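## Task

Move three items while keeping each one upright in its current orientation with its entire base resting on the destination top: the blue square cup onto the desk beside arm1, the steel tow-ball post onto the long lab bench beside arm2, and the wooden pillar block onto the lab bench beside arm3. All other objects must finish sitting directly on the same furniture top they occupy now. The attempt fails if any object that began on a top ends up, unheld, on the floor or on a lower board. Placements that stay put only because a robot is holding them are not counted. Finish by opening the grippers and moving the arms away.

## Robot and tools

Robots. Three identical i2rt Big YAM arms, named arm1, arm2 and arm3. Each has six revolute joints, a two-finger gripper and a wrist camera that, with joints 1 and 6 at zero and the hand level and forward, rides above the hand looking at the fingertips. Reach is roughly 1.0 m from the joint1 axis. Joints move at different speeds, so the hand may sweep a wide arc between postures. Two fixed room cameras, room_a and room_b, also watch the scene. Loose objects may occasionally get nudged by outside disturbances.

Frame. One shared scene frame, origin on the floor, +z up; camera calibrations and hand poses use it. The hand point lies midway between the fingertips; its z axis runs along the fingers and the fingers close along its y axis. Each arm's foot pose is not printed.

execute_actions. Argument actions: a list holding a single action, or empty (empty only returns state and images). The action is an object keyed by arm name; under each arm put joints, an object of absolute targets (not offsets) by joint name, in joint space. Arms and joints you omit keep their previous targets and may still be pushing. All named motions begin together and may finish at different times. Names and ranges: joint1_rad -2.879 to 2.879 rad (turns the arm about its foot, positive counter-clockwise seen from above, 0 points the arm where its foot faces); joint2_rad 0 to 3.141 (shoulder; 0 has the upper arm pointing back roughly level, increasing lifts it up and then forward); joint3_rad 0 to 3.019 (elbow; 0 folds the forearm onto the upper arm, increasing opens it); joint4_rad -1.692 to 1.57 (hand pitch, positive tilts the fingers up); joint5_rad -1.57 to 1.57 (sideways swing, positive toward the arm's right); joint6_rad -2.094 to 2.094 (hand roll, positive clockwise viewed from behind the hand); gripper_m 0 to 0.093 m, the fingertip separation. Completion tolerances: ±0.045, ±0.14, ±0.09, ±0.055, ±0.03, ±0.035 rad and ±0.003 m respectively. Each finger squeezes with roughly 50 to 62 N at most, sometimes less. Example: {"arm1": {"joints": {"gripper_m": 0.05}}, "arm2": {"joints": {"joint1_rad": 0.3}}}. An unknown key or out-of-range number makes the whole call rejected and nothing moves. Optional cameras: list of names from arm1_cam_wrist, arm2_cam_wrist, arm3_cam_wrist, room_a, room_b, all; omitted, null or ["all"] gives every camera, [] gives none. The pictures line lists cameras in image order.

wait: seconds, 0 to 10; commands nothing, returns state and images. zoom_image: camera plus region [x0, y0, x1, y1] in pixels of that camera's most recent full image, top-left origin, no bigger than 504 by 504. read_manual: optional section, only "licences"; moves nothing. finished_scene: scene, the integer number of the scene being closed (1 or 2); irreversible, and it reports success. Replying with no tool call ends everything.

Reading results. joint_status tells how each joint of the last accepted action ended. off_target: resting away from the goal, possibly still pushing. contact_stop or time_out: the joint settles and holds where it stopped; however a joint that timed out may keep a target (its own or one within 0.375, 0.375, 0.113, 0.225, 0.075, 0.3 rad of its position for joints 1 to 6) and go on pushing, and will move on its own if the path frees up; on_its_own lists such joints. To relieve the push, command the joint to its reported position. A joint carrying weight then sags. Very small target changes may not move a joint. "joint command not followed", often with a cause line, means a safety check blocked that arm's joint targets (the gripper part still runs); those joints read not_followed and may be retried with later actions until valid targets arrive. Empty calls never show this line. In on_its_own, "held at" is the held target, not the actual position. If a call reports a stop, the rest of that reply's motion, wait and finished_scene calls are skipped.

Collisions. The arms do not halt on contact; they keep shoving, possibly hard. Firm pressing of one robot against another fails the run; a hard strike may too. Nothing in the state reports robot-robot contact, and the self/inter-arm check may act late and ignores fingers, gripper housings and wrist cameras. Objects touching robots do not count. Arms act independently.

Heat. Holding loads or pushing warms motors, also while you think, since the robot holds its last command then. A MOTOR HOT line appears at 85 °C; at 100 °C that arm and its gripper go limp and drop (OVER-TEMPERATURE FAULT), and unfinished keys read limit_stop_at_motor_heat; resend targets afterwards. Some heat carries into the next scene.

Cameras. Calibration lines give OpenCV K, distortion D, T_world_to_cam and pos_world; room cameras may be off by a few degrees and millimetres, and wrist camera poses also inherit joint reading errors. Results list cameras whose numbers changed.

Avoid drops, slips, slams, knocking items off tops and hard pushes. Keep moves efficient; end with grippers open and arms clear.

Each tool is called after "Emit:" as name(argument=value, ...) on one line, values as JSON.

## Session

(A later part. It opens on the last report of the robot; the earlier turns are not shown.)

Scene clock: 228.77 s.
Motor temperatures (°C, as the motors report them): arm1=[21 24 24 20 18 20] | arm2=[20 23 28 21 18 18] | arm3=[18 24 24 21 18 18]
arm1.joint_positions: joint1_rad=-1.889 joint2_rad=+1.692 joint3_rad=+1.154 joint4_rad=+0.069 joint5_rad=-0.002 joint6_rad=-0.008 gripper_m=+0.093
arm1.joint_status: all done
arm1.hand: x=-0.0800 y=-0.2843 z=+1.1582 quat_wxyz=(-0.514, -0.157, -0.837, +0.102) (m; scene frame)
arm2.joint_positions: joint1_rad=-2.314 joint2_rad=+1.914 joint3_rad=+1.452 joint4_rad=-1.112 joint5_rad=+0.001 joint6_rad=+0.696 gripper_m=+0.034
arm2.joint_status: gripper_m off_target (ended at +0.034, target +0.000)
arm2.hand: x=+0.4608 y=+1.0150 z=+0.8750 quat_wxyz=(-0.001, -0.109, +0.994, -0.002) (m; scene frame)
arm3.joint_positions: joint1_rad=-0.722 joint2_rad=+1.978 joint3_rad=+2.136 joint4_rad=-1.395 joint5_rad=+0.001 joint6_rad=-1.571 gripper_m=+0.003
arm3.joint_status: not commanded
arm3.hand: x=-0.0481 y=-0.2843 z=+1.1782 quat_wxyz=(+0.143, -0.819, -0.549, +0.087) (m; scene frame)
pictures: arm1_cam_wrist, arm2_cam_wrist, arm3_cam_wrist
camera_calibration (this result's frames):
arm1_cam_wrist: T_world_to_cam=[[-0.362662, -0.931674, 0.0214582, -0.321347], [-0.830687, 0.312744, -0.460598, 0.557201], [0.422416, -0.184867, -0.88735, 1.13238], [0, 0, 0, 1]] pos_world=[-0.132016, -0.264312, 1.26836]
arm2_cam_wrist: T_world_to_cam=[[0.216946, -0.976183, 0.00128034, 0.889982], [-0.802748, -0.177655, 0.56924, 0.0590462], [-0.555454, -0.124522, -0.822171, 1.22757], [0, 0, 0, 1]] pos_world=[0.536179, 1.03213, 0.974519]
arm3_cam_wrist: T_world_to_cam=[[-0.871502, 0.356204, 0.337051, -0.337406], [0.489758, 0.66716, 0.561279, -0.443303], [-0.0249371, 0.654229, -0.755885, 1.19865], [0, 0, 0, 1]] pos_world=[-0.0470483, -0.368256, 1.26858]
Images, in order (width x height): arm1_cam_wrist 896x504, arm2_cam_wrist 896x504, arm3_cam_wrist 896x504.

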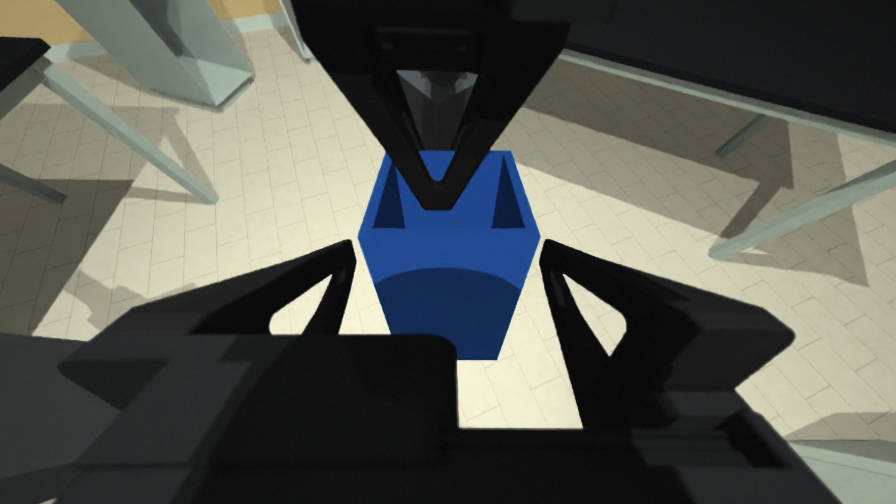

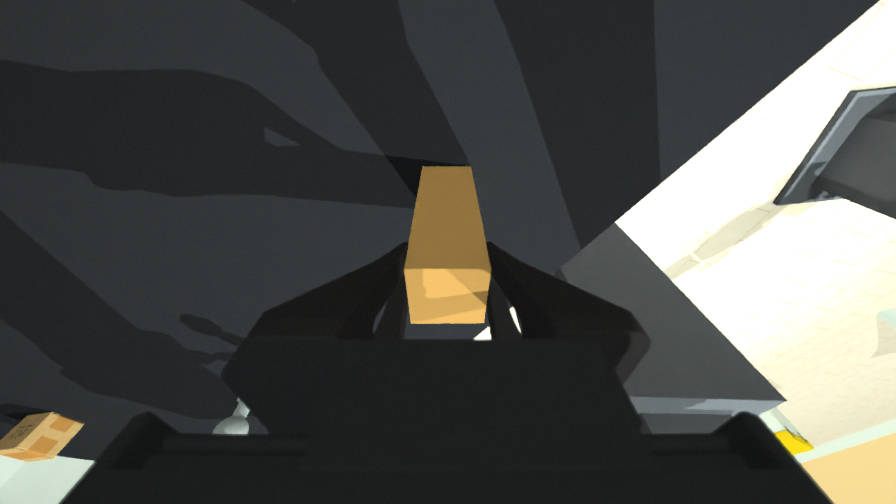

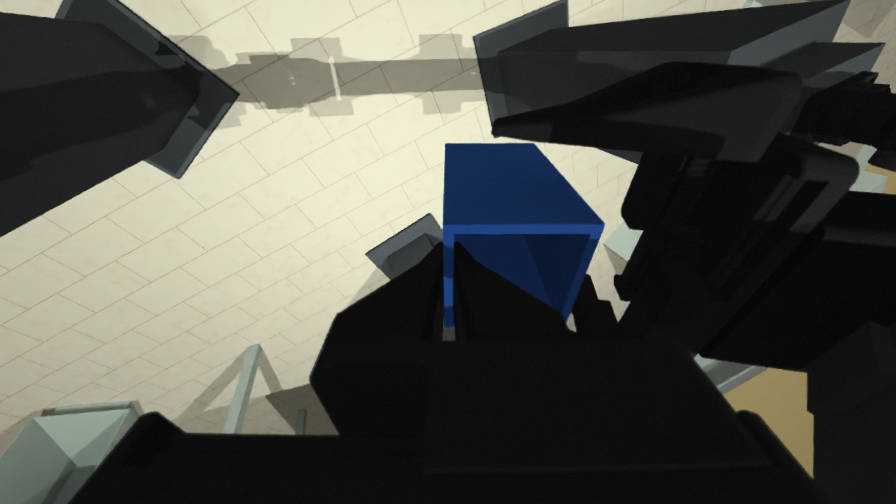

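Emit:
execute_actions(actions=[{"arm1":{"joints":{"gripper_m":0.03}},"arm2":{"joints":{"joint2_rad":1.635,"joint3_rad":1.68,"joint4_rad":-1.575}}}], cameras=[])

Emit:
execute_actions(actions=[{"arm3":{"joints":{"gripper_m":0.03}},"arm2":{"joints":{"joint6_rad":-1.58}}}], cameras=[])

Emit:
execute_actions(actions=[{"arm3":{"joints":{"joint2_rad":1.6}}}], cameras=["arm1_cam_wrist","room_a"])

Scene clock: 237.67 s.
Motor temperatures (°C, as the motors report them): arm1=[21 24 25 20 18 20] | arm2=[20 24 28 21 18 18] | arm3=[18 24 24 21 18 18]
arm1.joint_positions: joint1_rad=-1.889 joint2_rad=+1.692 joint3_rad=+1.154 joint4_rad=+0.069 joint5_rad=-0.001 joint6_rad=-0.008 gripper_m=+0.053
arm1.joint_status: gripper_m off_target (ended at +0.053, target +0.030)
arm1.hand: x=-0.0801 y=-0.2844 z=+1.1582 quat_wxyz=(-0.514, -0.158, -0.837, +0.102) (m; scene frame)
arm2.joint_positions: joint1_rad=-2.314 joint2_rad=+1.650 joint3_rad=+1.656 joint4_rad=-1.559 joint5_rad=+0.001 joint6_rad=+0.696 gripper_m=+0.034
arm2.joint_status: all done
arm2.hand: x=+0.4313 y=+0.9766 z=+1.0858 quat_wxyz=(+0.006, -0.109, +0.994, +0.006) (m; scene frame)
arm3.joint_positions: joint1_rad=-0.722 joint2_rad=+1.978 joint3_rad=+2.136 joint4_rad=-1.394 joint5_rad=+0.002 joint6_rad=-1.571 gripper_m=+0.003
arm3.joint_status: not commanded
arm3.hand: x=-0.0482 y=-0.2842 z=+1.1782 quat_wxyz=(+0.143, -0.819, -0.549, +0.087) (m; scene frame)
pictures: none
No camera images: the call's "cameras" was empty. Leave "cameras" out to get every camera's image.

Scene clock: 240.13 s.
Motor temperatures (°C, as the motors report them): arm1=[21 24 25 20 18 20] | arm2=[20 24 28 21 18 18] | arm3=[18 24 24 21 18 18]
arm1.joint_positions: joint1_rad=-1.889 joint2_rad=+1.692 joint3_rad=+1.154 joint4_rad=+0.067 joint5_rad=-0.001 joint6_rad=-0.008 gripper_m=+0.053
arm1.joint_status: not commanded
arm1.hand: x=-0.0803 y=-0.2843 z=+1.1578 quat_wxyz=(-0.513, -0.158, -0.838, +0.102) (m; scene frame)
arm2.joint_positions: joint1_rad=-2.314 joint2_rad=+1.650 joint3_rad=+1.656 joint4_rad=-1.559 joint5_rad=+0.001 joint6_rad=-1.565 gripper_m=+0.034
arm2.joint_status: all done
arm2.hand: x=+0.4313 y=+0.9766 z=+1.0858 quat_wxyz=(+0.008, -0.946, +0.325, -0.003) (m; scene frame)
arm3.joint_positions: joint1_rad=-0.722 joint2_rad=+1.978 joint3_rad=+2.136 joint4_rad=-1.393 joint5_rad=+0.002 joint6_rad=-1.571 gripper_m=+0.030
arm3.joint_status: all done
arm3.hand: x=-0.0484 y=-0.2841 z=+1.1783 quat_wxyz=(+0.144, -0.819, -0.549, +0.088) (m; scene frame)
pictures: none
No camera images: the call's "cameras" was empty. Leave "cameras" out to get every camera's image.

Scene clock: 242.00 s.
Motor temperatures (°C, as the motors report them): arm1=[21 24 25 20 18 20] | arm2=[20 24 28 21 18 18] | arm3=[18 24 24 21 18 18]
arm1.joint_positions: joint1_rad=-1.889 joint2_rad=+1.692 joint3_rad=+1.154 joint4_rad=+0.067 joint5_rad=-0.001 joint6_rad=-0.008 gripper_m=+0.053
arm1.joint_status: not commanded
arm1.hand: x=-0.0803 y=-0.2843 z=+1.1578 quat_wxyz=(-0.513, -0.158, -0.838, +0.102) (m; scene frame)
arm2.joint_positions: joint1_rad=-2.314 joint2_rad=+1.650 joint3_rad=+1.656 joint4_rad=-1.559 joint5_rad=+0.001 joint6_rad=-1.566 gripper_m=+0.034
arm2.joint_status: not commanded
arm2.hand: x=+0.4313 y=+0.9766 z=+1.0858 quat_wxyz=(+0.008, -0.946, +0.325, -0.003) (m; scene frame)
arm3.joint_positions: joint1_rad=-0.722 joint2_rad=+1.584 joint3_rad=+2.141 joint4_rad=-1.389 joint5_rad=+0.002 joint6_rad=-1.571 gripper_m=+0.030
arm3.joint_status: all done
arm3.hand: x=+0.0506 y=-0.3284 z=+1.4268 quat_wxyz=(+0.304, -0.774, -0.520, +0.195) (m; scene frame)
pictures: arm1_cam_wrist, room_a
camera_calibration (this result's frames):
arm1_cam_wrist: T_world_to_cam=[[-0.362945, -0.93156, 0.0216091, -0.321567], [-0.831421, 0.313285, -0.458902, 0.55495], [0.420725, -0.184522, -0.888224, 1.13308], [0, 0, 0, 1]] pos_world=[-0.132029, -0.264338, 1.26805]
Images, in order (width x height): arm1_cam_wrist 896x504, room_a 896x504.

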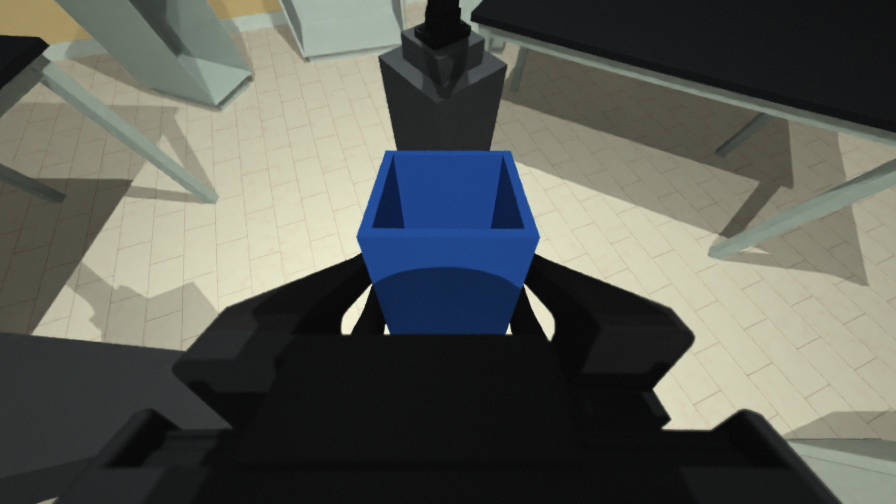

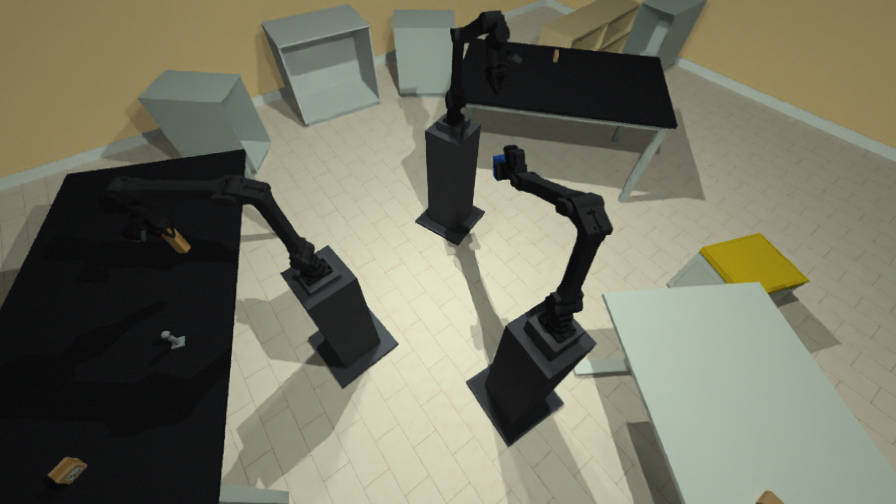

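Emit:
execute_actions(actions=[{"arm1":{"joints":{"joint1_rad":2.4,"joint2_rad":1.35,"joint3_rad":0.8,"joint4_rad":0.4}},"arm2":{"joints":{"joint1_rad":1.4}},"arm3":{"joints":{"joint1_rad":-1.9,"joint2_rad":1.72,"joint3_rad":0.58,"joint4_rad":1.04,"joint6_rad":0,"gripper_m":0.093}}}], cameras=[])

Emit:
execute_actions(actions=[{"arm1":{"joints":{"joint2_rad":2.63,"joint3_rad":1.42,"joint4_rad":1.14}},"arm2":{"joints":{"joint1_rad":1.885}},"arm3":{"joints":{"joint1_rad":-1.5}}}])

Scene clock: 257.07 s.
Motor temperatures (°C, as the motors report them): arm1=[21 24 25 20 18 20] | arm2=[20 24 29 21 18 18] | arm3=[18 24 23 21 18 18]
arm1.joint_positions: joint1_rad=+2.404 joint2_rad=+1.353 joint3_rad=+0.804 joint4_rad=+0.374 joint5_rad=-0.001 joint6_rad=-0.008 gripper_m=+0.053
arm1.joint_status: all done
arm1.hand: x=-1.1261 y=-0.4281 z=+1.2398 quat_wxyz=(+0.240, +0.709, +0.289, -0.597) (m; scene frame)
arm2.joint_positions: joint1_rad=+1.406 joint2_rad=+1.650 joint3_rad=+1.656 joint4_rad=-1.559 joint5_rad=-0.001 joint6_rad=-1.566 gripper_m=+0.034
arm2.joint_status: all done
arm2.hand: x=+0.0824 y=+0.0719 z=+1.0866 quat_wxyz=(+0.000, -0.042, -0.999, +0.009) (m; scene frame)
arm3.joint_positions: joint1_rad=-1.888 joint2_rad=+1.719 joint3_rad=+0.583 joint4_rad=+1.023 joint5_rad=+0.002 joint6_rad=-0.012 gripper_m=+0.093
arm3.joint_status: all done
arm3.hand: x=+0.5857 y=+0.0026 z=+1.0253 quat_wxyz=(+0.476, -0.531, +0.518, +0.473) (m; scene frame)
pictures: none
No camera images: the call's "cameras" was empty. Leave "cameras" out to get every camera's image.

Scene clock: 259.03 s.
Motor temperatures (°C, as the motors report them): arm1=[21 24 25 20 18 20] | arm2=[20 24 29 21 18 18] | arm3=[18 24 23 21 18 18]
arm1.joint_positions: joint1_rad=+2.404 joint2_rad=+2.625 joint3_rad=+1.399 joint4_rad=+1.112 joint5_rad=-0.001 joint6_rad=-0.008 gripper_m=+0.053
arm1.joint_status: all done
arm1.hand: x=-1.2582 y=-0.5570 z=+0.8385 quat_wxyz=(+0.248, +0.690, +0.282, -0.618) (m; scene frame)
arm2.joint_positions: joint1_rad=+1.892 joint2_rad=+1.650 joint3_rad=+1.656 joint4_rad=-1.559 joint5_rad=-0.002 joint6_rad=-1.566 gripper_m=+0.034
arm2.joint_status: all done
arm2.hand: x=+0.3229 y=+0.1119 z=+1.0865 quat_wxyz=(-0.003, +0.200, -0.980, +0.009) (m; scene frame)
arm3.joint_positions: joint1_rad=-1.498 joint2_rad=+1.719 joint3_rad=+0.583 joint4_rad=+1.023 joint5_rad=-0.001 joint6_rad=-0.011 gripper_m=+0.093
arm3.joint_status: all done
arm3.hand: x=+0.3764 y=-0.0413 z=+1.0242 quat_wxyz=(+0.375, -0.623, +0.403, +0.555) (m; scene frame)
pictures: arm1_cam_wrist, arm2_cam_wrist, arm3_cam_wrist, room_a, room_b
camera_calibration (this result's frames):
arm1_cam_wrist: T_world_to_cam=[[-0.69749, 0.716344, 0.0189408, -0.496986], [0.471205, 0.478396, -0.741015, 1.48196], [-0.539883, -0.507925, -0.671221, -0.275966], [0, 0, 0, 1]] pos_world=[-1.19394, -0.493121, 0.922334]
arm2_cam_wrist: T_world_to_cam=[[0.392879, -0.91945, 0.016047, -0.0411693], [-0.761922, -0.315697, 0.565517, -0.326142], [-0.514899, -0.234406, -0.82458, 1.2142], [0, 0, 0, 1]] pos_world=[0.392868, 0.1438, 1.1863]
arm3_cam_wrist: T_world_to_cam=[[0.922084, 0.386533, 0.0187856, -0.350024], [0.269673, -0.606979, -0.747565, 0.643896], [-0.277556, 0.694384, -0.663923, 0.936431], [0, 0, 0, 1]] pos_world=[0.409023, -0.124115, 1.10965]
Images, in order (width x height): arm1_cam_wrist 896x504, arm2_cam_wrist 896x504, arm3_cam_wrist 896x504, room_a 896x504, room_b 896x504.

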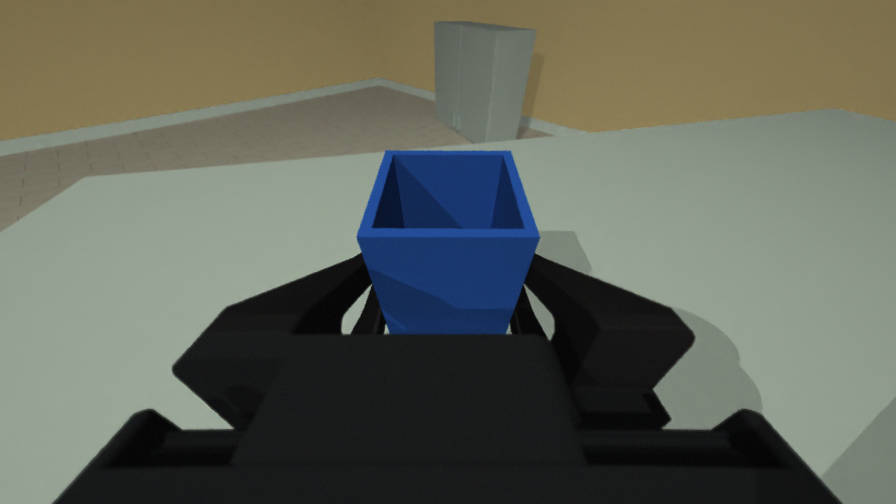

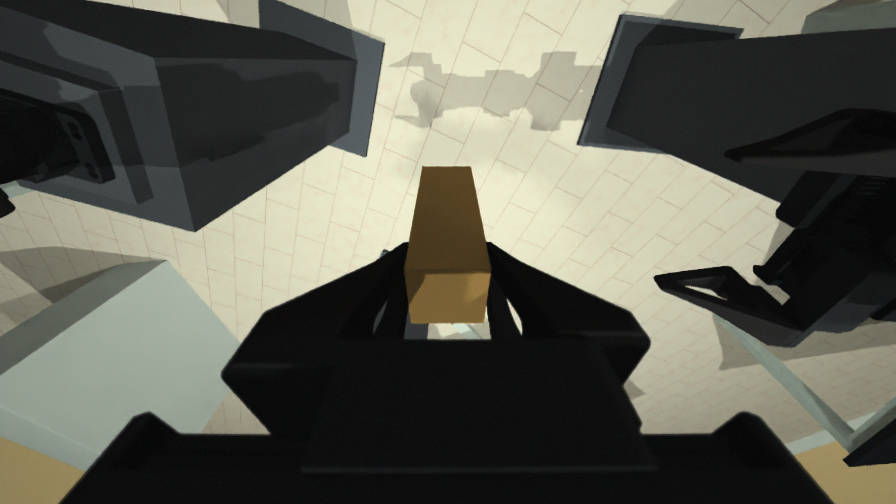

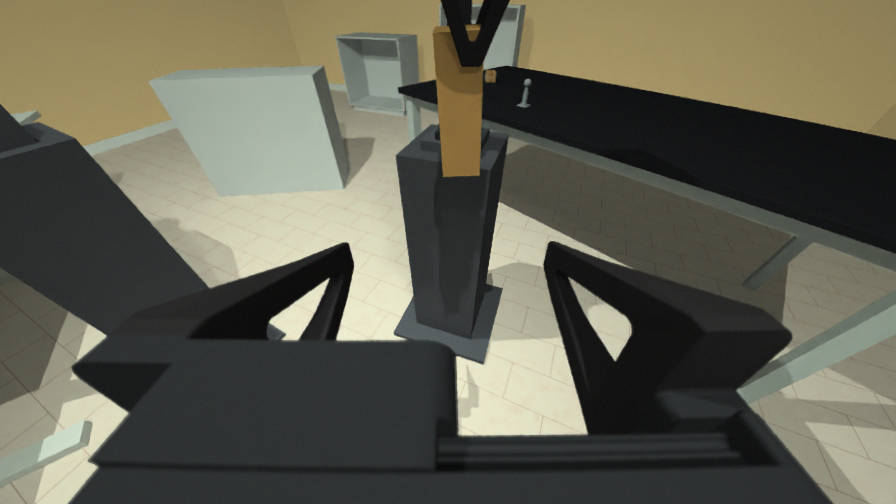

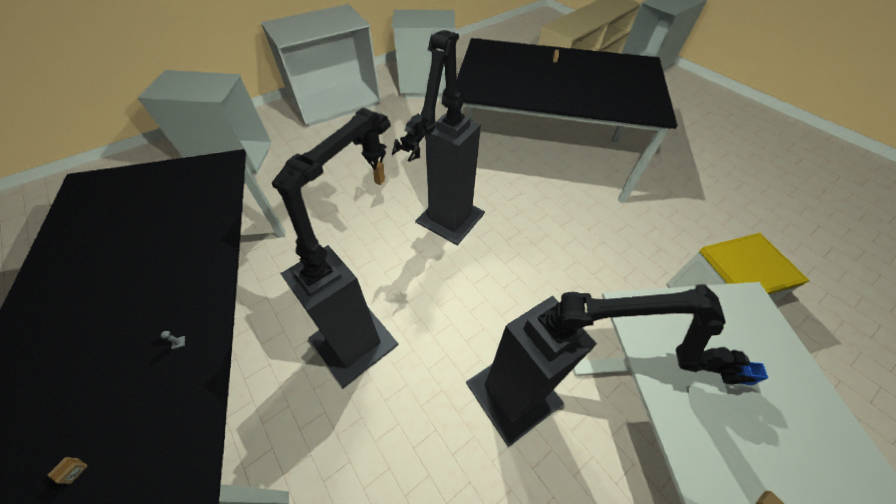

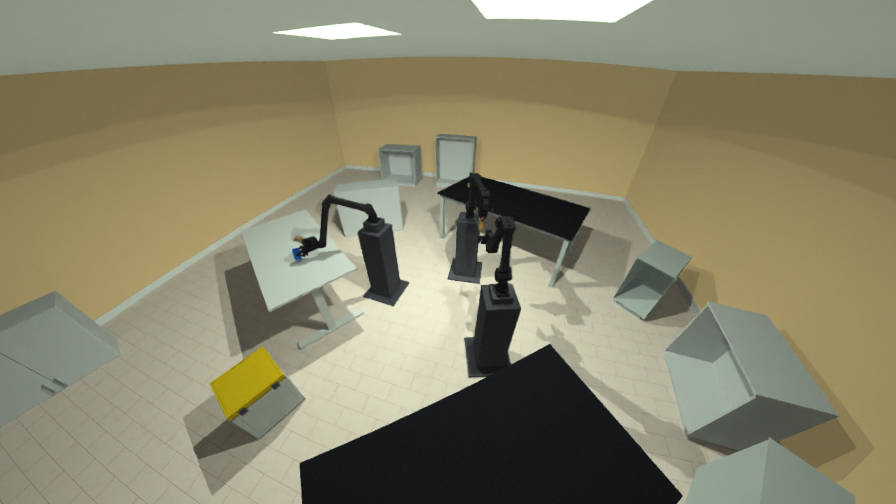

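Emit:
execute_actions(actions=[{"arm1":{"joints":{"joint2_rad":2.7,"joint4_rad":1.17}},"arm3":{"joints":{"joint1_rad":-1.52,"joint2_rad":1.95,"joint3_rad":1.08,"joint4_rad":0.775}}}], cameras=["arm1_cam_wrist","arm3_cam_wrist","arm2_cam_wrist"])

Scene clock: 264.83 s.
Motor temperatures (°C, as the motors report them): arm1=[21 24 24 20 18 20] | arm2=[20 24 29 21 18 18] | arm3=[18 24 23 21 18 18]
arm1.joint_positions: joint1_rad=+2.404 joint2_rad=+2.697 joint3_rad=+1.399 joint4_rad=+1.142 joint5_rad=-0.001 joint6_rad=-0.008 gripper_m=+0.053
arm1.joint_status: all done
arm1.hand: x=-1.2442 y=-0.5437 z=+0.7933 quat_wxyz=(+0.243, +0.703, +0.287, -0.604) (m; scene frame)
arm2.joint_positions: joint1_rad=+1.892 joint2_rad=+1.650 joint3_rad=+1.656 joint4_rad=-1.559 joint5_rad=-0.002 joint6_rad=-1.566 gripper_m=+0.034
arm2.joint_status: not commanded
arm2.hand: x=+0.3229 y=+0.1119 z=+1.0865 quat_wxyz=(-0.003, +0.200, -0.980, +0.009) (m; scene frame)
arm3.joint_positions: joint1_rad=-1.506 joint2_rad=+1.941 joint3_rad=+1.062 joint4_rad=+0.784 joint5_rad=-0.001 joint6_rad=-0.011 gripper_m=+0.093
arm3.joint_status: all done
arm3.hand: x=+0.3186 y=+0.1085 z=+1.0461 quat_wxyz=(+0.380, -0.617, +0.403, +0.559) (m; scene frame)
pictures: arm1_cam_wrist, arm2_cam_wrist, arm3_cam_wrist
camera_calibration (this result's frames):
arm1_cam_wrist: T_world_to_cam=[[-0.698136, 0.71572, 0.0187706, -0.496963], [0.493276, 0.499828, -0.711934, 1.45158], [-0.518927, -0.487768, -0.701995, -0.230555], [0, 0, 0, 1]] pos_world=[-1.18262, -0.482311, 0.880909]
arm2_cam_wrist: T_world_to_cam=[[0.392879, -0.91945, 0.016047, -0.0411693], [-0.761922, -0.315697, 0.565517, -0.326142], [-0.514899, -0.234406, -0.82458, 1.2142], [0, 0, 0, 1]] pos_world=[0.392868, 0.1438, 1.1863]
arm3_cam_wrist: T_world_to_cam=[[0.925228, 0.378956, 0.0186032, -0.355052], [0.259833, -0.597133, -0.758894, 0.780666], [-0.276479, 0.706983, -0.650949, 0.815692], [0, 0, 0, 1]] pos_world=[0.351183, 0.0240296, 1.13002]
Images, in order (width x height): arm1_cam_wrist 896x504, arm2_cam_wrist 896x504, arm3_cam_wrist 896x504.

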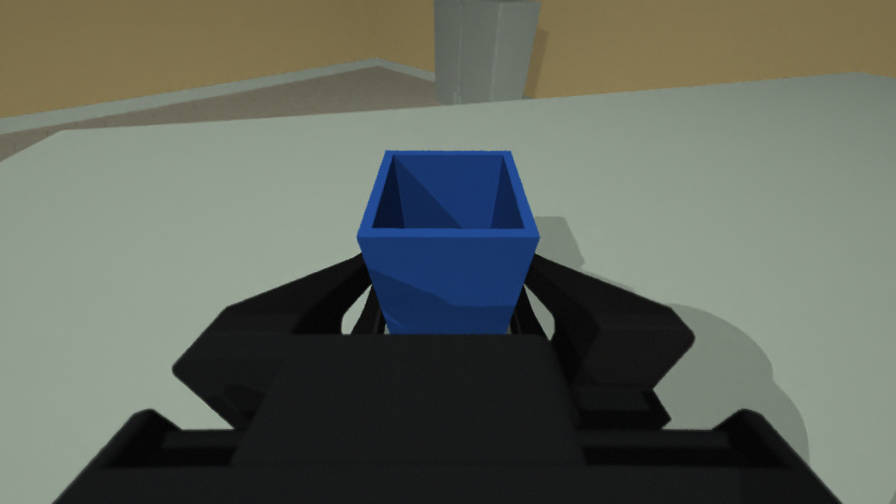

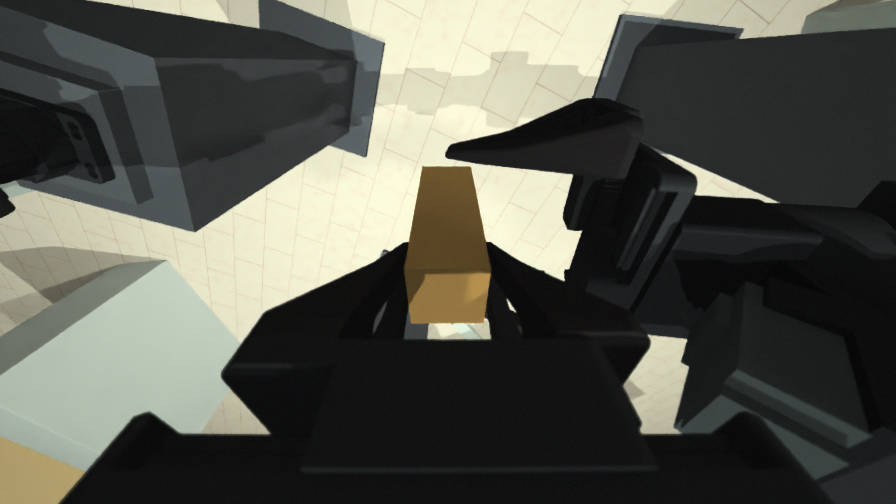

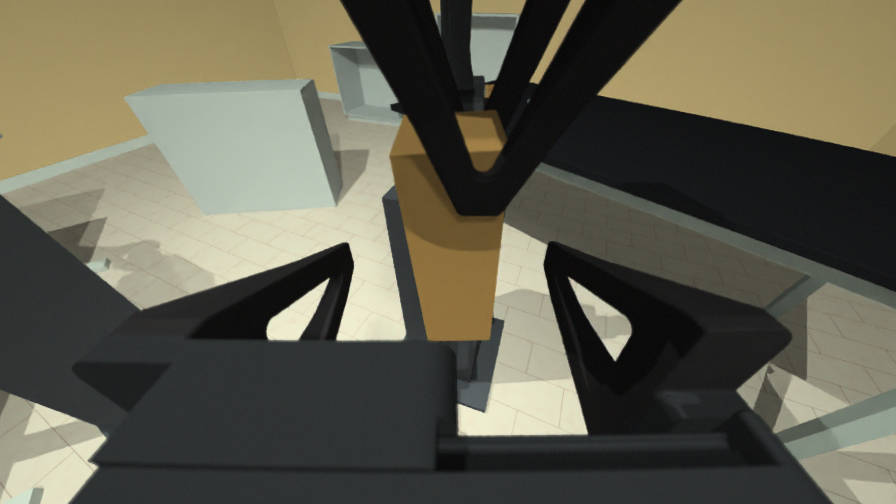

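Emit:
execute_actions(actions=[{"arm1":{"joints":{"joint2_rad":2.735,"joint4_rad":1.21}},"arm3":{"joints":{"joint1_rad":-1.526,"joint2_rad":2.0,"joint3_rad":1.125,"gripper_m":0.07}}}], cameras=["arm3_cam_wrist","arm2_cam_wrist"])

Scene clock: 271.63 s.
Motor temperatures (°C, as the motors report them): arm1=[21 25 24 20 18 20] | arm2=[20 24 29 21 18 18] | arm3=[18 24 23 21 18 18]
arm1.joint_positions: joint1_rad=+2.404 joint2_rad=+2.718 joint3_rad=+1.399 joint4_rad=+1.178 joint5_rad=-0.001 joint6_rad=-0.008 gripper_m=+0.053
arm1.joint_status: all done
arm1.hand: x=-1.2407 y=-0.5403 z=+0.7876 quat_wxyz=(+0.245, +0.698, +0.285, -0.609) (m; scene frame)
arm2.joint_positions: joint1_rad=+1.892 joint2_rad=+1.650 joint3_rad=+1.656 joint4_rad=-1.559 joint5_rad=-0.002 joint6_rad=-1.566 gripper_m=+0.034
arm2.joint_status: not commanded
arm2.hand: x=+0.3229 y=+0.1119 z=+1.0865 quat_wxyz=(-0.003, +0.200, -0.980, +0.009) (m; scene frame)
arm3.joint_positions: joint1_rad=-1.512 joint2_rad=+1.956 joint3_rad=+1.089 joint4_rad=+0.784 joint5_rad=-0.001 joint6_rad=-0.011 gripper_m=+0.070
arm3.joint_status: all done
arm3.hand: x=+0.3193 y=+0.1181 z=+1.0492 quat_wxyz=(+0.385, -0.612, +0.402, +0.562) (m; scene frame)
pictures: arm2_cam_wrist, arm3_cam_wrist
camera_calibration (this result's frames):
arm2_cam_wrist: T_world_to_cam=[[0.392879, -0.91945, 0.016047, -0.0411693], [-0.761922, -0.315697, 0.565517, -0.326142], [-0.514899, -0.234406, -0.82458, 1.2142], [0, 0, 0, 1]] pos_world=[0.392868, 0.1438, 1.1863]
arm3_cam_wrist: T_world_to_cam=[[0.927577, 0.373175, 0.0184668, -0.359351], [0.252652, -0.590053, -0.766815, 0.798371], [-0.27526, 0.715945, -0.641603, 0.799804], [0, 0, 0, 1]] pos_world=[0.35177, 0.0325665, 1.132]
Images, in order (width x height): arm2_cam_wrist 896x504, arm3_cam_wrist 896x504.

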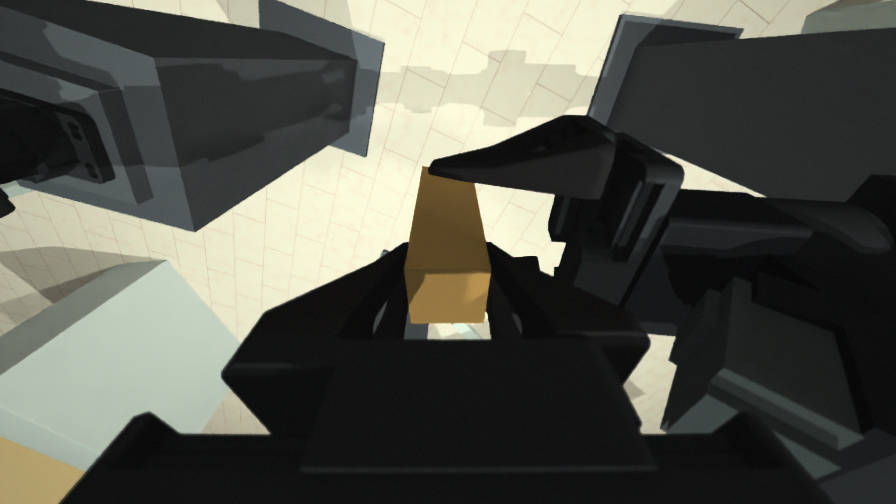

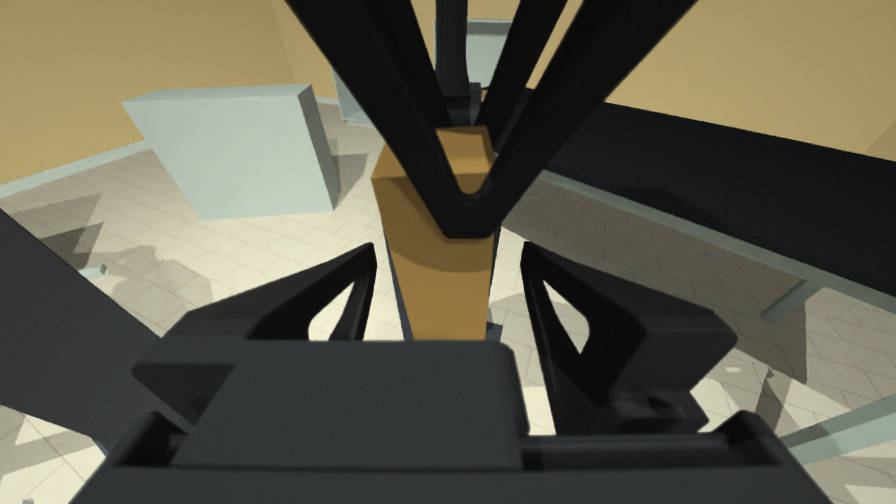

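Emit:
execute_actions(actions=[{"arm1":{"joints":{"joint2_rad":2.755}},"arm3":{"joints":{"joint4_rad":0.73}}}], cameras=[])

Emit:
execute_actions(actions=[{"arm3":{"joints":{"gripper_m":0}}}], cameras=["arm3_cam_wrist","arm1_cam_wrist"])

Scene clock: 280.13 s.
Motor temperatures (°C, as the motors report them): arm1=[21 25 23 20 18 20] | arm2=[20 24 29 21 18 18] | arm3=[18 24 24 21 18 18]
arm1.joint_positions: joint1_rad=+2.404 joint2_rad=+2.723 joint3_rad=+1.399 joint4_rad=+1.187 joint5_rad=-0.001 joint6_rad=-0.007 gripper_m=+0.053
arm1.joint_status: all done
arm1.hand: x=-1.2396 y=-0.5393 z=+0.7856 quat_wxyz=(+0.245, +0.698, +0.284, -0.610) (m; scene frame)
arm2.joint_positions: joint1_rad=+1.892 joint2_rad=+1.650 joint3_rad=+1.656 joint4_rad=-1.559 joint5_rad=-0.002 joint6_rad=-1.566 gripper_m=+0.034
arm2.joint_status: not commanded
arm2.hand: x=+0.3229 y=+0.1119 z=+1.0865 quat_wxyz=(-0.003, +0.200, -0.980, +0.009) (m; scene frame)
arm3.joint_positions: joint1_rad=-1.512 joint2_rad=+1.957 joint3_rad=+1.089 joint4_rad=+0.742 joint5_rad=-0.001 joint6_rad=-0.011 gripper_m=+0.070
arm3.joint_status: all done
arm3.hand: x=+0.3197 y=+0.1173 z=+1.0385 quat_wxyz=(+0.376, -0.624, +0.410, +0.549) (m; scene frame)
pictures: none
No camera images: the call's "cameras" was empty. Leave "cameras" out to get every camera's image.

Scene clock: 280.80 s.
Motor temperatures (°C, as the motors report them): arm1=[21 25 23 20 18 20] | arm2=[20 24 29 21 18 18] | arm3=[18 24 24 21 18 18]
arm1.joint_positions: joint1_rad=+2.404 joint2_rad=+2.723 joint3_rad=+1.399 joint4_rad=+1.187 joint5_rad=-0.001 joint6_rad=-0.007 gripper_m=+0.053
arm1.joint_status: not commanded
arm1.hand: x=-1.2396 y=-0.5393 z=+0.7856 quat_wxyz=(+0.245, +0.698, +0.284, -0.610) (m; scene frame)
arm2.joint_positions: joint1_rad=+1.893 joint2_rad=+1.650 joint3_rad=+1.656 joint4_rad=-1.559 joint5_rad=-0.002 joint6_rad=-1.569 gripper_m=+0.034
arm2.joint_status: not commanded
arm2.hand: x=+0.3231 y=+0.1120 z=+1.0865 quat_wxyz=(-0.003, +0.202, -0.979, +0.008) (m; scene frame)
arm3.joint_positions: joint1_rad=-1.512 joint2_rad=+1.957 joint3_rad=+1.090 joint4_rad=+0.741 joint5_rad=-0.004 joint6_rad=-0.016 gripper_m=+0.035
arm3.joint_status: gripper_m off_target (ended at +0.035, target +0.000)
arm3.hand: x=+0.3192 y=+0.1172 z=+1.0385 quat_wxyz=(+0.376, -0.625, +0.408, +0.549) (m; scene frame)
pictures: arm1_cam_wrist, arm3_cam_wrist
camera_calibration (this result's frames):
arm1_cam_wrist: T_world_to_cam=[[-0.697787, 0.716077, 0.0180946, -0.495616], [0.484074, 0.490029, -0.724944, 1.43517], [-0.527982, -0.497097, -0.68857, -0.258199], [0, 0, 0, 1]] pos_world=[-1.17689, -0.476726, 0.871599]
arm3_cam_wrist: T_world_to_cam=[[0.925976, 0.376886, 0.0229057, -0.363246], [0.269721, -0.617788, -0.738639, 0.758153], [-0.264232, 0.690141, -0.673711, 0.826446], [0, 0, 0, 1]] pos_world=[0.350241, 0.0349167, 1.12511]
Images, in order (width x height): arm1_cam_wrist 896x504, arm3_cam_wrist 896x504.

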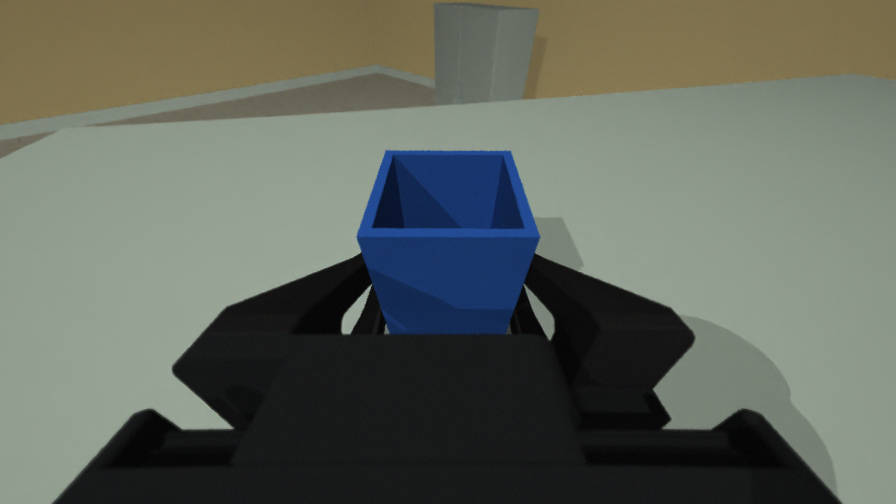

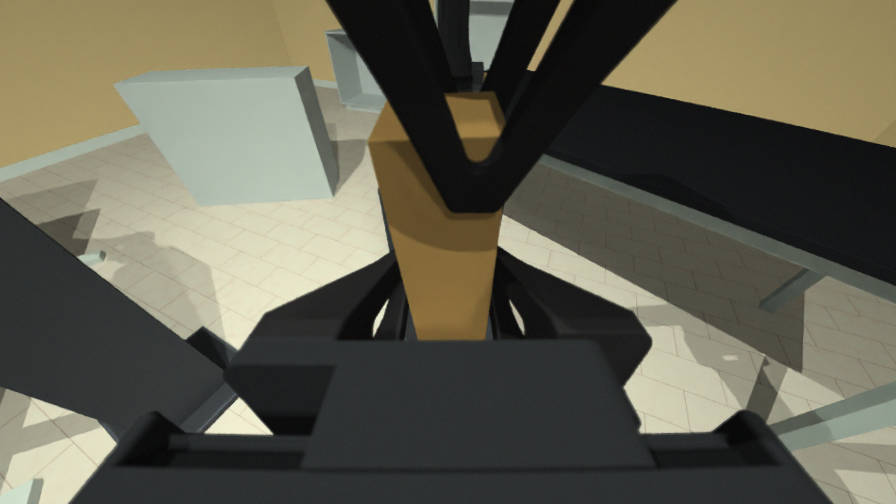

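Emit:
execute_actions(actions=[{"arm1":{"joints":{"joint2_rad":2.72,"gripper_m":0.093}},"arm2":{"joints":{"gripper_m":0.056}}}], cameras=[])

Emit:
execute_actions(actions=[{"arm1":{"joints":{"joint2_rad":2.3,"joint3_rad":1.15}},"arm2":{"joints":{"joint2_rad":1.25}}}], cameras=[])

Emit:
execute_actions(actions=[{"arm1":{"joints":{"joint2_rad":1.5,"joint4_rad":-1.0}},"arm3":{"joints":{"joint1_rad":1.6,"joint6_rad":0.015}}}], cameras=[])

Emit:
execute_actions(actions=[{"arm3":{"joints":{"joint2_rad":2.32,"joint4_rad":1.115}}}], cameras=["arm3_cam_wrist","room_a","room_b"])

Scene clock: 287.43 s.
Motor temperatures (°C, as the motors report them): arm1=[21 25 23 20 18 20] | arm2=[20 24 30 21 18 18] | arm3=[18 24 24 21 18 18]
arm1.joint_positions: joint1_rad=+2.404 joint2_rad=+2.723 joint3_rad=+1.399 joint4_rad=+1.187 joint5_rad=-0.001 joint6_rad=-0.007 gripper_m=+0.093
arm1.joint_status: all done
arm1.hand: x=-1.2396 y=-0.5393 z=+0.7856 quat_wxyz=(+0.246, +0.698, +0.284, -0.610) (m; scene frame)
arm2.joint_positions: joint1_rad=+1.892 joint2_rad=+1.650 joint3_rad=+1.656 joint4_rad=-1.559 joint5_rad=-0.002 joint6_rad=-1.569 gripper_m=+0.056
arm2.joint_status: all done
arm2.hand: x=+0.3229 y=+0.1120 z=+1.0866 quat_wxyz=(-0.003, +0.202, -0.979, +0.009) (m; scene frame)
arm3.joint_positions: joint1_rad=-1.513 joint2_rad=+1.965 joint3_rad=+1.090 joint4_rad=+0.736 joint5_rad=-0.002 joint6_rad=-0.012 gripper_m=+0.035
arm3.joint_status: not commanded
arm3.hand: x=+0.3201 y=+0.1174 z=+1.0320 quat_wxyz=(+0.373, -0.628, +0.412, +0.545) (m; scene frame)
pictures: none
No camera images: the call's "cameras" was empty. Leave "cameras" out to get every camera's image.

Scene clock: 288.93 s.
Motor temperatures (°C, as the motors report them): arm1=[21 25 23 20 18 20] | arm2=[20 24 30 21 18 18] | arm3=[18 24 24 21 18 18]
arm1.joint_positions: joint1_rad=+2.404 joint2_rad=+2.282 joint3_rad=+1.155 joint4_rad=+1.197 joint5_rad=-0.001 joint6_rad=-0.007 gripper_m=+0.093
arm1.joint_status: all done
arm1.hand: x=-1.2379 y=-0.5369 z=+1.0131 quat_wxyz=(+0.273, +0.631, +0.257, -0.679) (m; scene frame)
arm2.joint_positions: joint1_rad=+1.892 joint2_rad=+1.259 joint3_rad=+1.656 joint4_rad=-1.560 joint5_rad=-0.002 joint6_rad=-1.569 gripper_m=+0.056
arm2.joint_status: all done
arm2.hand: x=+0.2891 y=+0.1906 z=+1.2611 quat_wxyz=(-0.042, +0.198, -0.959, +0.198) (m; scene frame)
arm3.joint_positions: joint1_rad=-1.513 joint2_rad=+1.965 joint3_rad=+1.090 joint4_rad=+0.736 joint5_rad=-0.002 joint6_rad=-0.012 gripper_m=+0.035
arm3.joint_status: not commanded
arm3.hand: x=+0.3201 y=+0.1174 z=+1.0320 quat_wxyz=(+0.373, -0.628, +0.412, +0.545) (m; scene frame)
pictures: none
No camera images: the call's "cameras" was empty. Leave "cameras" out to get every camera's image.

Scene clock: 291.57 s.
Motor temperatures (°C, as the motors report them): arm1=[21 25 23 20 18 20] | arm2=[20 23 30 21 18 18] | arm3=[18 24 24 21 18 18]
arm1.joint_positions: joint1_rad=+2.404 joint2_rad=+1.498 joint3_rad=+1.144 joint4_rad=-0.982 joint5_rad=-0.001 joint6_rad=-0.007 gripper_m=+0.093
arm1.joint_status: all done
arm1.hand: x=-1.0565 y=-0.3612 z=+1.1086 quat_wxyz=(+0.045, +0.919, +0.375, -0.109) (m; scene frame)
arm2.joint_positions: joint1_rad=+1.892 joint2_rad=+1.259 joint3_rad=+1.656 joint4_rad=-1.560 joint5_rad=-0.002 joint6_rad=-1.569 gripper_m=+0.056
arm2.joint_status: not commanded
arm2.hand: x=+0.2891 y=+0.1906 z=+1.2611 quat_wxyz=(-0.042, +0.198, -0.959, +0.198) (m; scene frame)
arm3.joint_positions: joint1_rad=+1.608 joint2_rad=+1.969 joint3_rad=+1.108 joint4_rad=+0.736 joint5_rad=-0.001 joint6_rad=+0.005 gripper_m=+0.035
arm3.joint_status: all done
arm3.hand: x=+0.8511 y=-1.2240 z=+1.0229 quat_wxyz=(-0.545, -0.430, -0.619, +0.369) (m; scene frame)
pictures: none
No camera images: the call's "cameras" was empty. Leave "cameras" out to get every camera's image.

Scene clock: 292.70 s.
Motor temperatures (°C, as the motors report them): arm1=[21 25 23 20 18 20] | arm2=[20 23 30 21 18 18] | arm3=[18 24 24 21 18 18]
arm1.joint_positions: joint1_rad=+2.404 joint2_rad=+1.498 joint3_rad=+1.144 joint4_rad=-0.982 joint5_rad=-0.001 joint6_rad=-0.007 gripper_m=+0.093
arm1.joint_status: not commanded
arm1.hand: x=-1.0565 y=-0.3612 z=+1.1086 quat_wxyz=(+0.045, +0.919, +0.375, -0.109) (m; scene frame)
arm2.joint_positions: joint1_rad=+1.892 joint2_rad=+1.259 joint3_rad=+1.656 joint4_rad=-1.560 joint5_rad=-0.002 joint6_rad=-1.569 gripper_m=+0.056
arm2.joint_status: not commanded
arm2.hand: x=+0.2891 y=+0.1906 z=+1.2611 quat_wxyz=(-0.042, +0.198, -0.959, +0.198) (m; scene frame)
arm3.joint_positions: joint1_rad=+1.608 joint2_rad=+2.329 joint3_rad=+1.109 joint4_rad=+1.092 joint5_rad=-0.001 joint6_rad=+0.005 gripper_m=+0.035
arm3.joint_status: all done
arm3.hand: x=+0.8453 y=-1.2056 z=+0.8589 quat_wxyz=(-0.544, -0.430, -0.619, +0.368) (m; scene frame)
pictures: arm3_cam_wrist, room_a, room_b
camera_calibration (this result's frames):
arm3_cam_wrist: T_world_to_cam=[[-0.936002, -0.351809, -0.0114696, 0.377205], [-0.235139, 0.649179, -0.723378, 1.60748], [0.261937, -0.674386, -0.690357, -0.318138], [0, 0, 0, 1]] pos_world=[0.814379, -1.12539, 0.947517]
Images, in order (width x height): arm3_cam_wrist 896x504, room_a 896x504, room_b 896x504.

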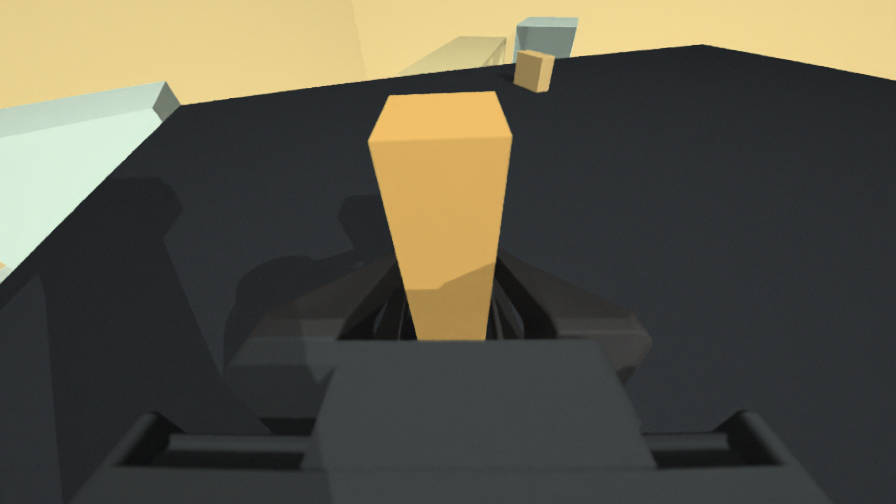

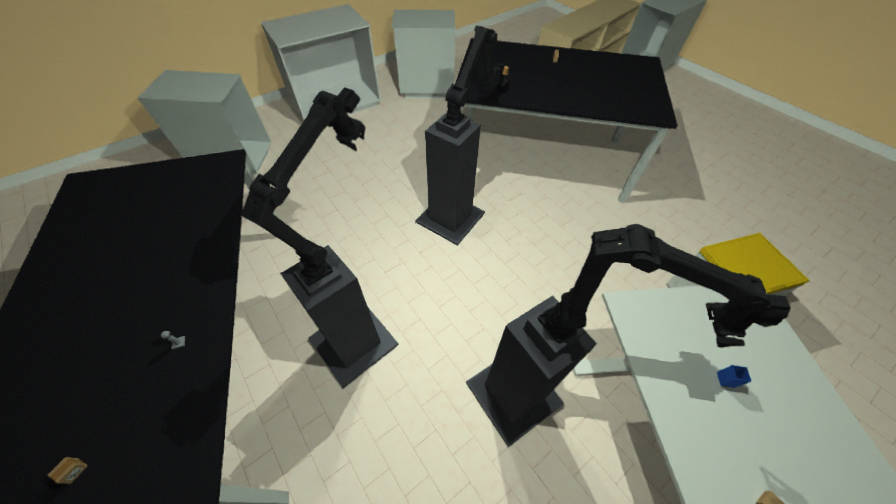

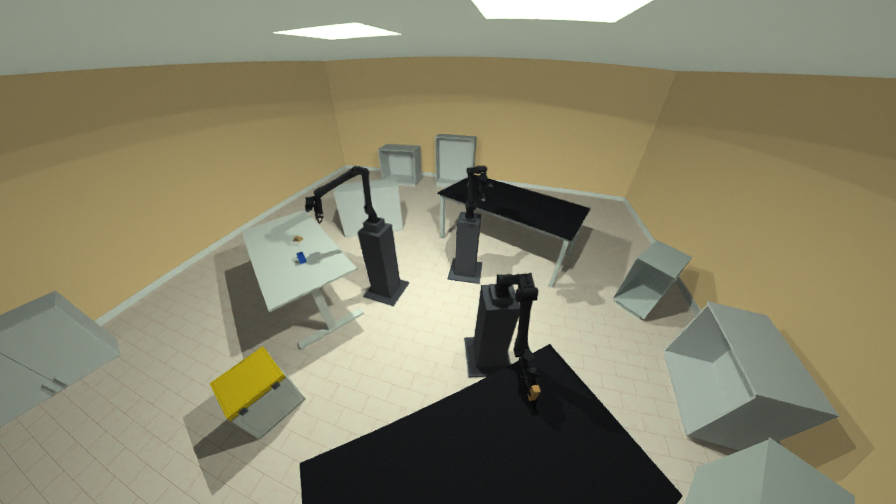

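Emit:
execute_actions(actions=[{"arm3":{"joints":{"joint2_rad":2.41,"joint4_rad":1.195,"joint6_rad":0.04}}}], cameras=[])

Scene clock: 296.77 s.
Motor temperatures (°C, as the motors report them): arm1=[21 24 23 20 18 20] | arm2=[20 23 30 21 18 18] | arm3=[18 24 24 21 18 18]
arm1.joint_positions: joint1_rad=+2.404 joint2_rad=+1.498 joint3_rad=+1.144 joint4_rad=-0.982 joint5_rad=-0.001 joint6_rad=-0.007 gripper_m=+0.093
arm1.joint_status: not commanded
arm1.hand: x=-1.0565 y=-0.3612 z=+1.1086 quat_wxyz=(+0.045, +0.919, +0.375, -0.109) (m; scene frame)
arm2.joint_positions: joint1_rad=+1.892 joint2_rad=+1.259 joint3_rad=+1.656 joint4_rad=-1.560 joint5_rad=-0.002 joint6_rad=-1.569 gripper_m=+0.056
arm2.joint_status: not commanded
arm2.hand: x=+0.2891 y=+0.1906 z=+1.2611 quat_wxyz=(-0.042, +0.198, -0.959, +0.198) (m; scene frame)
arm3.joint_positions: joint1_rad=+1.608 joint2_rad=+2.383 joint3_rad=+1.109 joint4_rad=+1.173 joint5_rad=-0.001 joint6_rad=+0.028 gripper_m=+0.035
arm3.joint_status: all done
arm3.hand: x=+0.8428 y=-1.1989 z=+0.8418 quat_wxyz=(-0.556, -0.432, -0.607, +0.367) (m; scene frame)
pictures: none
No camera images: the call's "cameras" was empty. Leave "cameras" out to get every camera's image.

Emit:
execute_actions(actions=[{"arm3":{"joints":{"joint2_rad":2.455,"joint4_rad":1.215}}}], cameras=[])

Scene clock: 299.30 s.
Motor temperatures (°C, as the motors report them): arm1=[21 24 24 20 18 20] | arm2=[20 23 30 21 18 18] | arm3=[18 24 23 21 18 18]
arm1.joint_positions: joint1_rad=+2.404 joint2_rad=+1.498 joint3_rad=+1.144 joint4_rad=-0.982 joint5_rad=-0.001 joint6_rad=-0.007 gripper_m=+0.093
arm1.joint_status: not commanded
arm1.hand: x=-1.0565 y=-0.3612 z=+1.1086 quat_wxyz=(+0.045, +0.919, +0.375, -0.109) (m; scene frame)
arm2.joint_positions: joint1_rad=+1.892 joint2_rad=+1.259 joint3_rad=+1.656 joint4_rad=-1.560 joint5_rad=-0.002 joint6_rad=-1.569 gripper_m=+0.056
arm2.joint_status: not commanded
arm2.hand: x=+0.2891 y=+0.1906 z=+1.2611 quat_wxyz=(-0.042, +0.198, -0.959, +0.198) (m; scene frame)
arm3.joint_positions: joint1_rad=+1.608 joint2_rad=+2.416 joint3_rad=+1.109 joint4_rad=+1.202 joint5_rad=-0.002 joint6_rad=+0.028 gripper_m=+0.035
arm3.joint_status: all done
arm3.hand: x=+0.8410 y=-1.1936 z=+0.8263 quat_wxyz=(-0.555, -0.433, -0.609, +0.366) (m; scene frame)
pictures: none
No camera images: the call's "cameras" was empty. Leave "cameras" out to get every camera's image.


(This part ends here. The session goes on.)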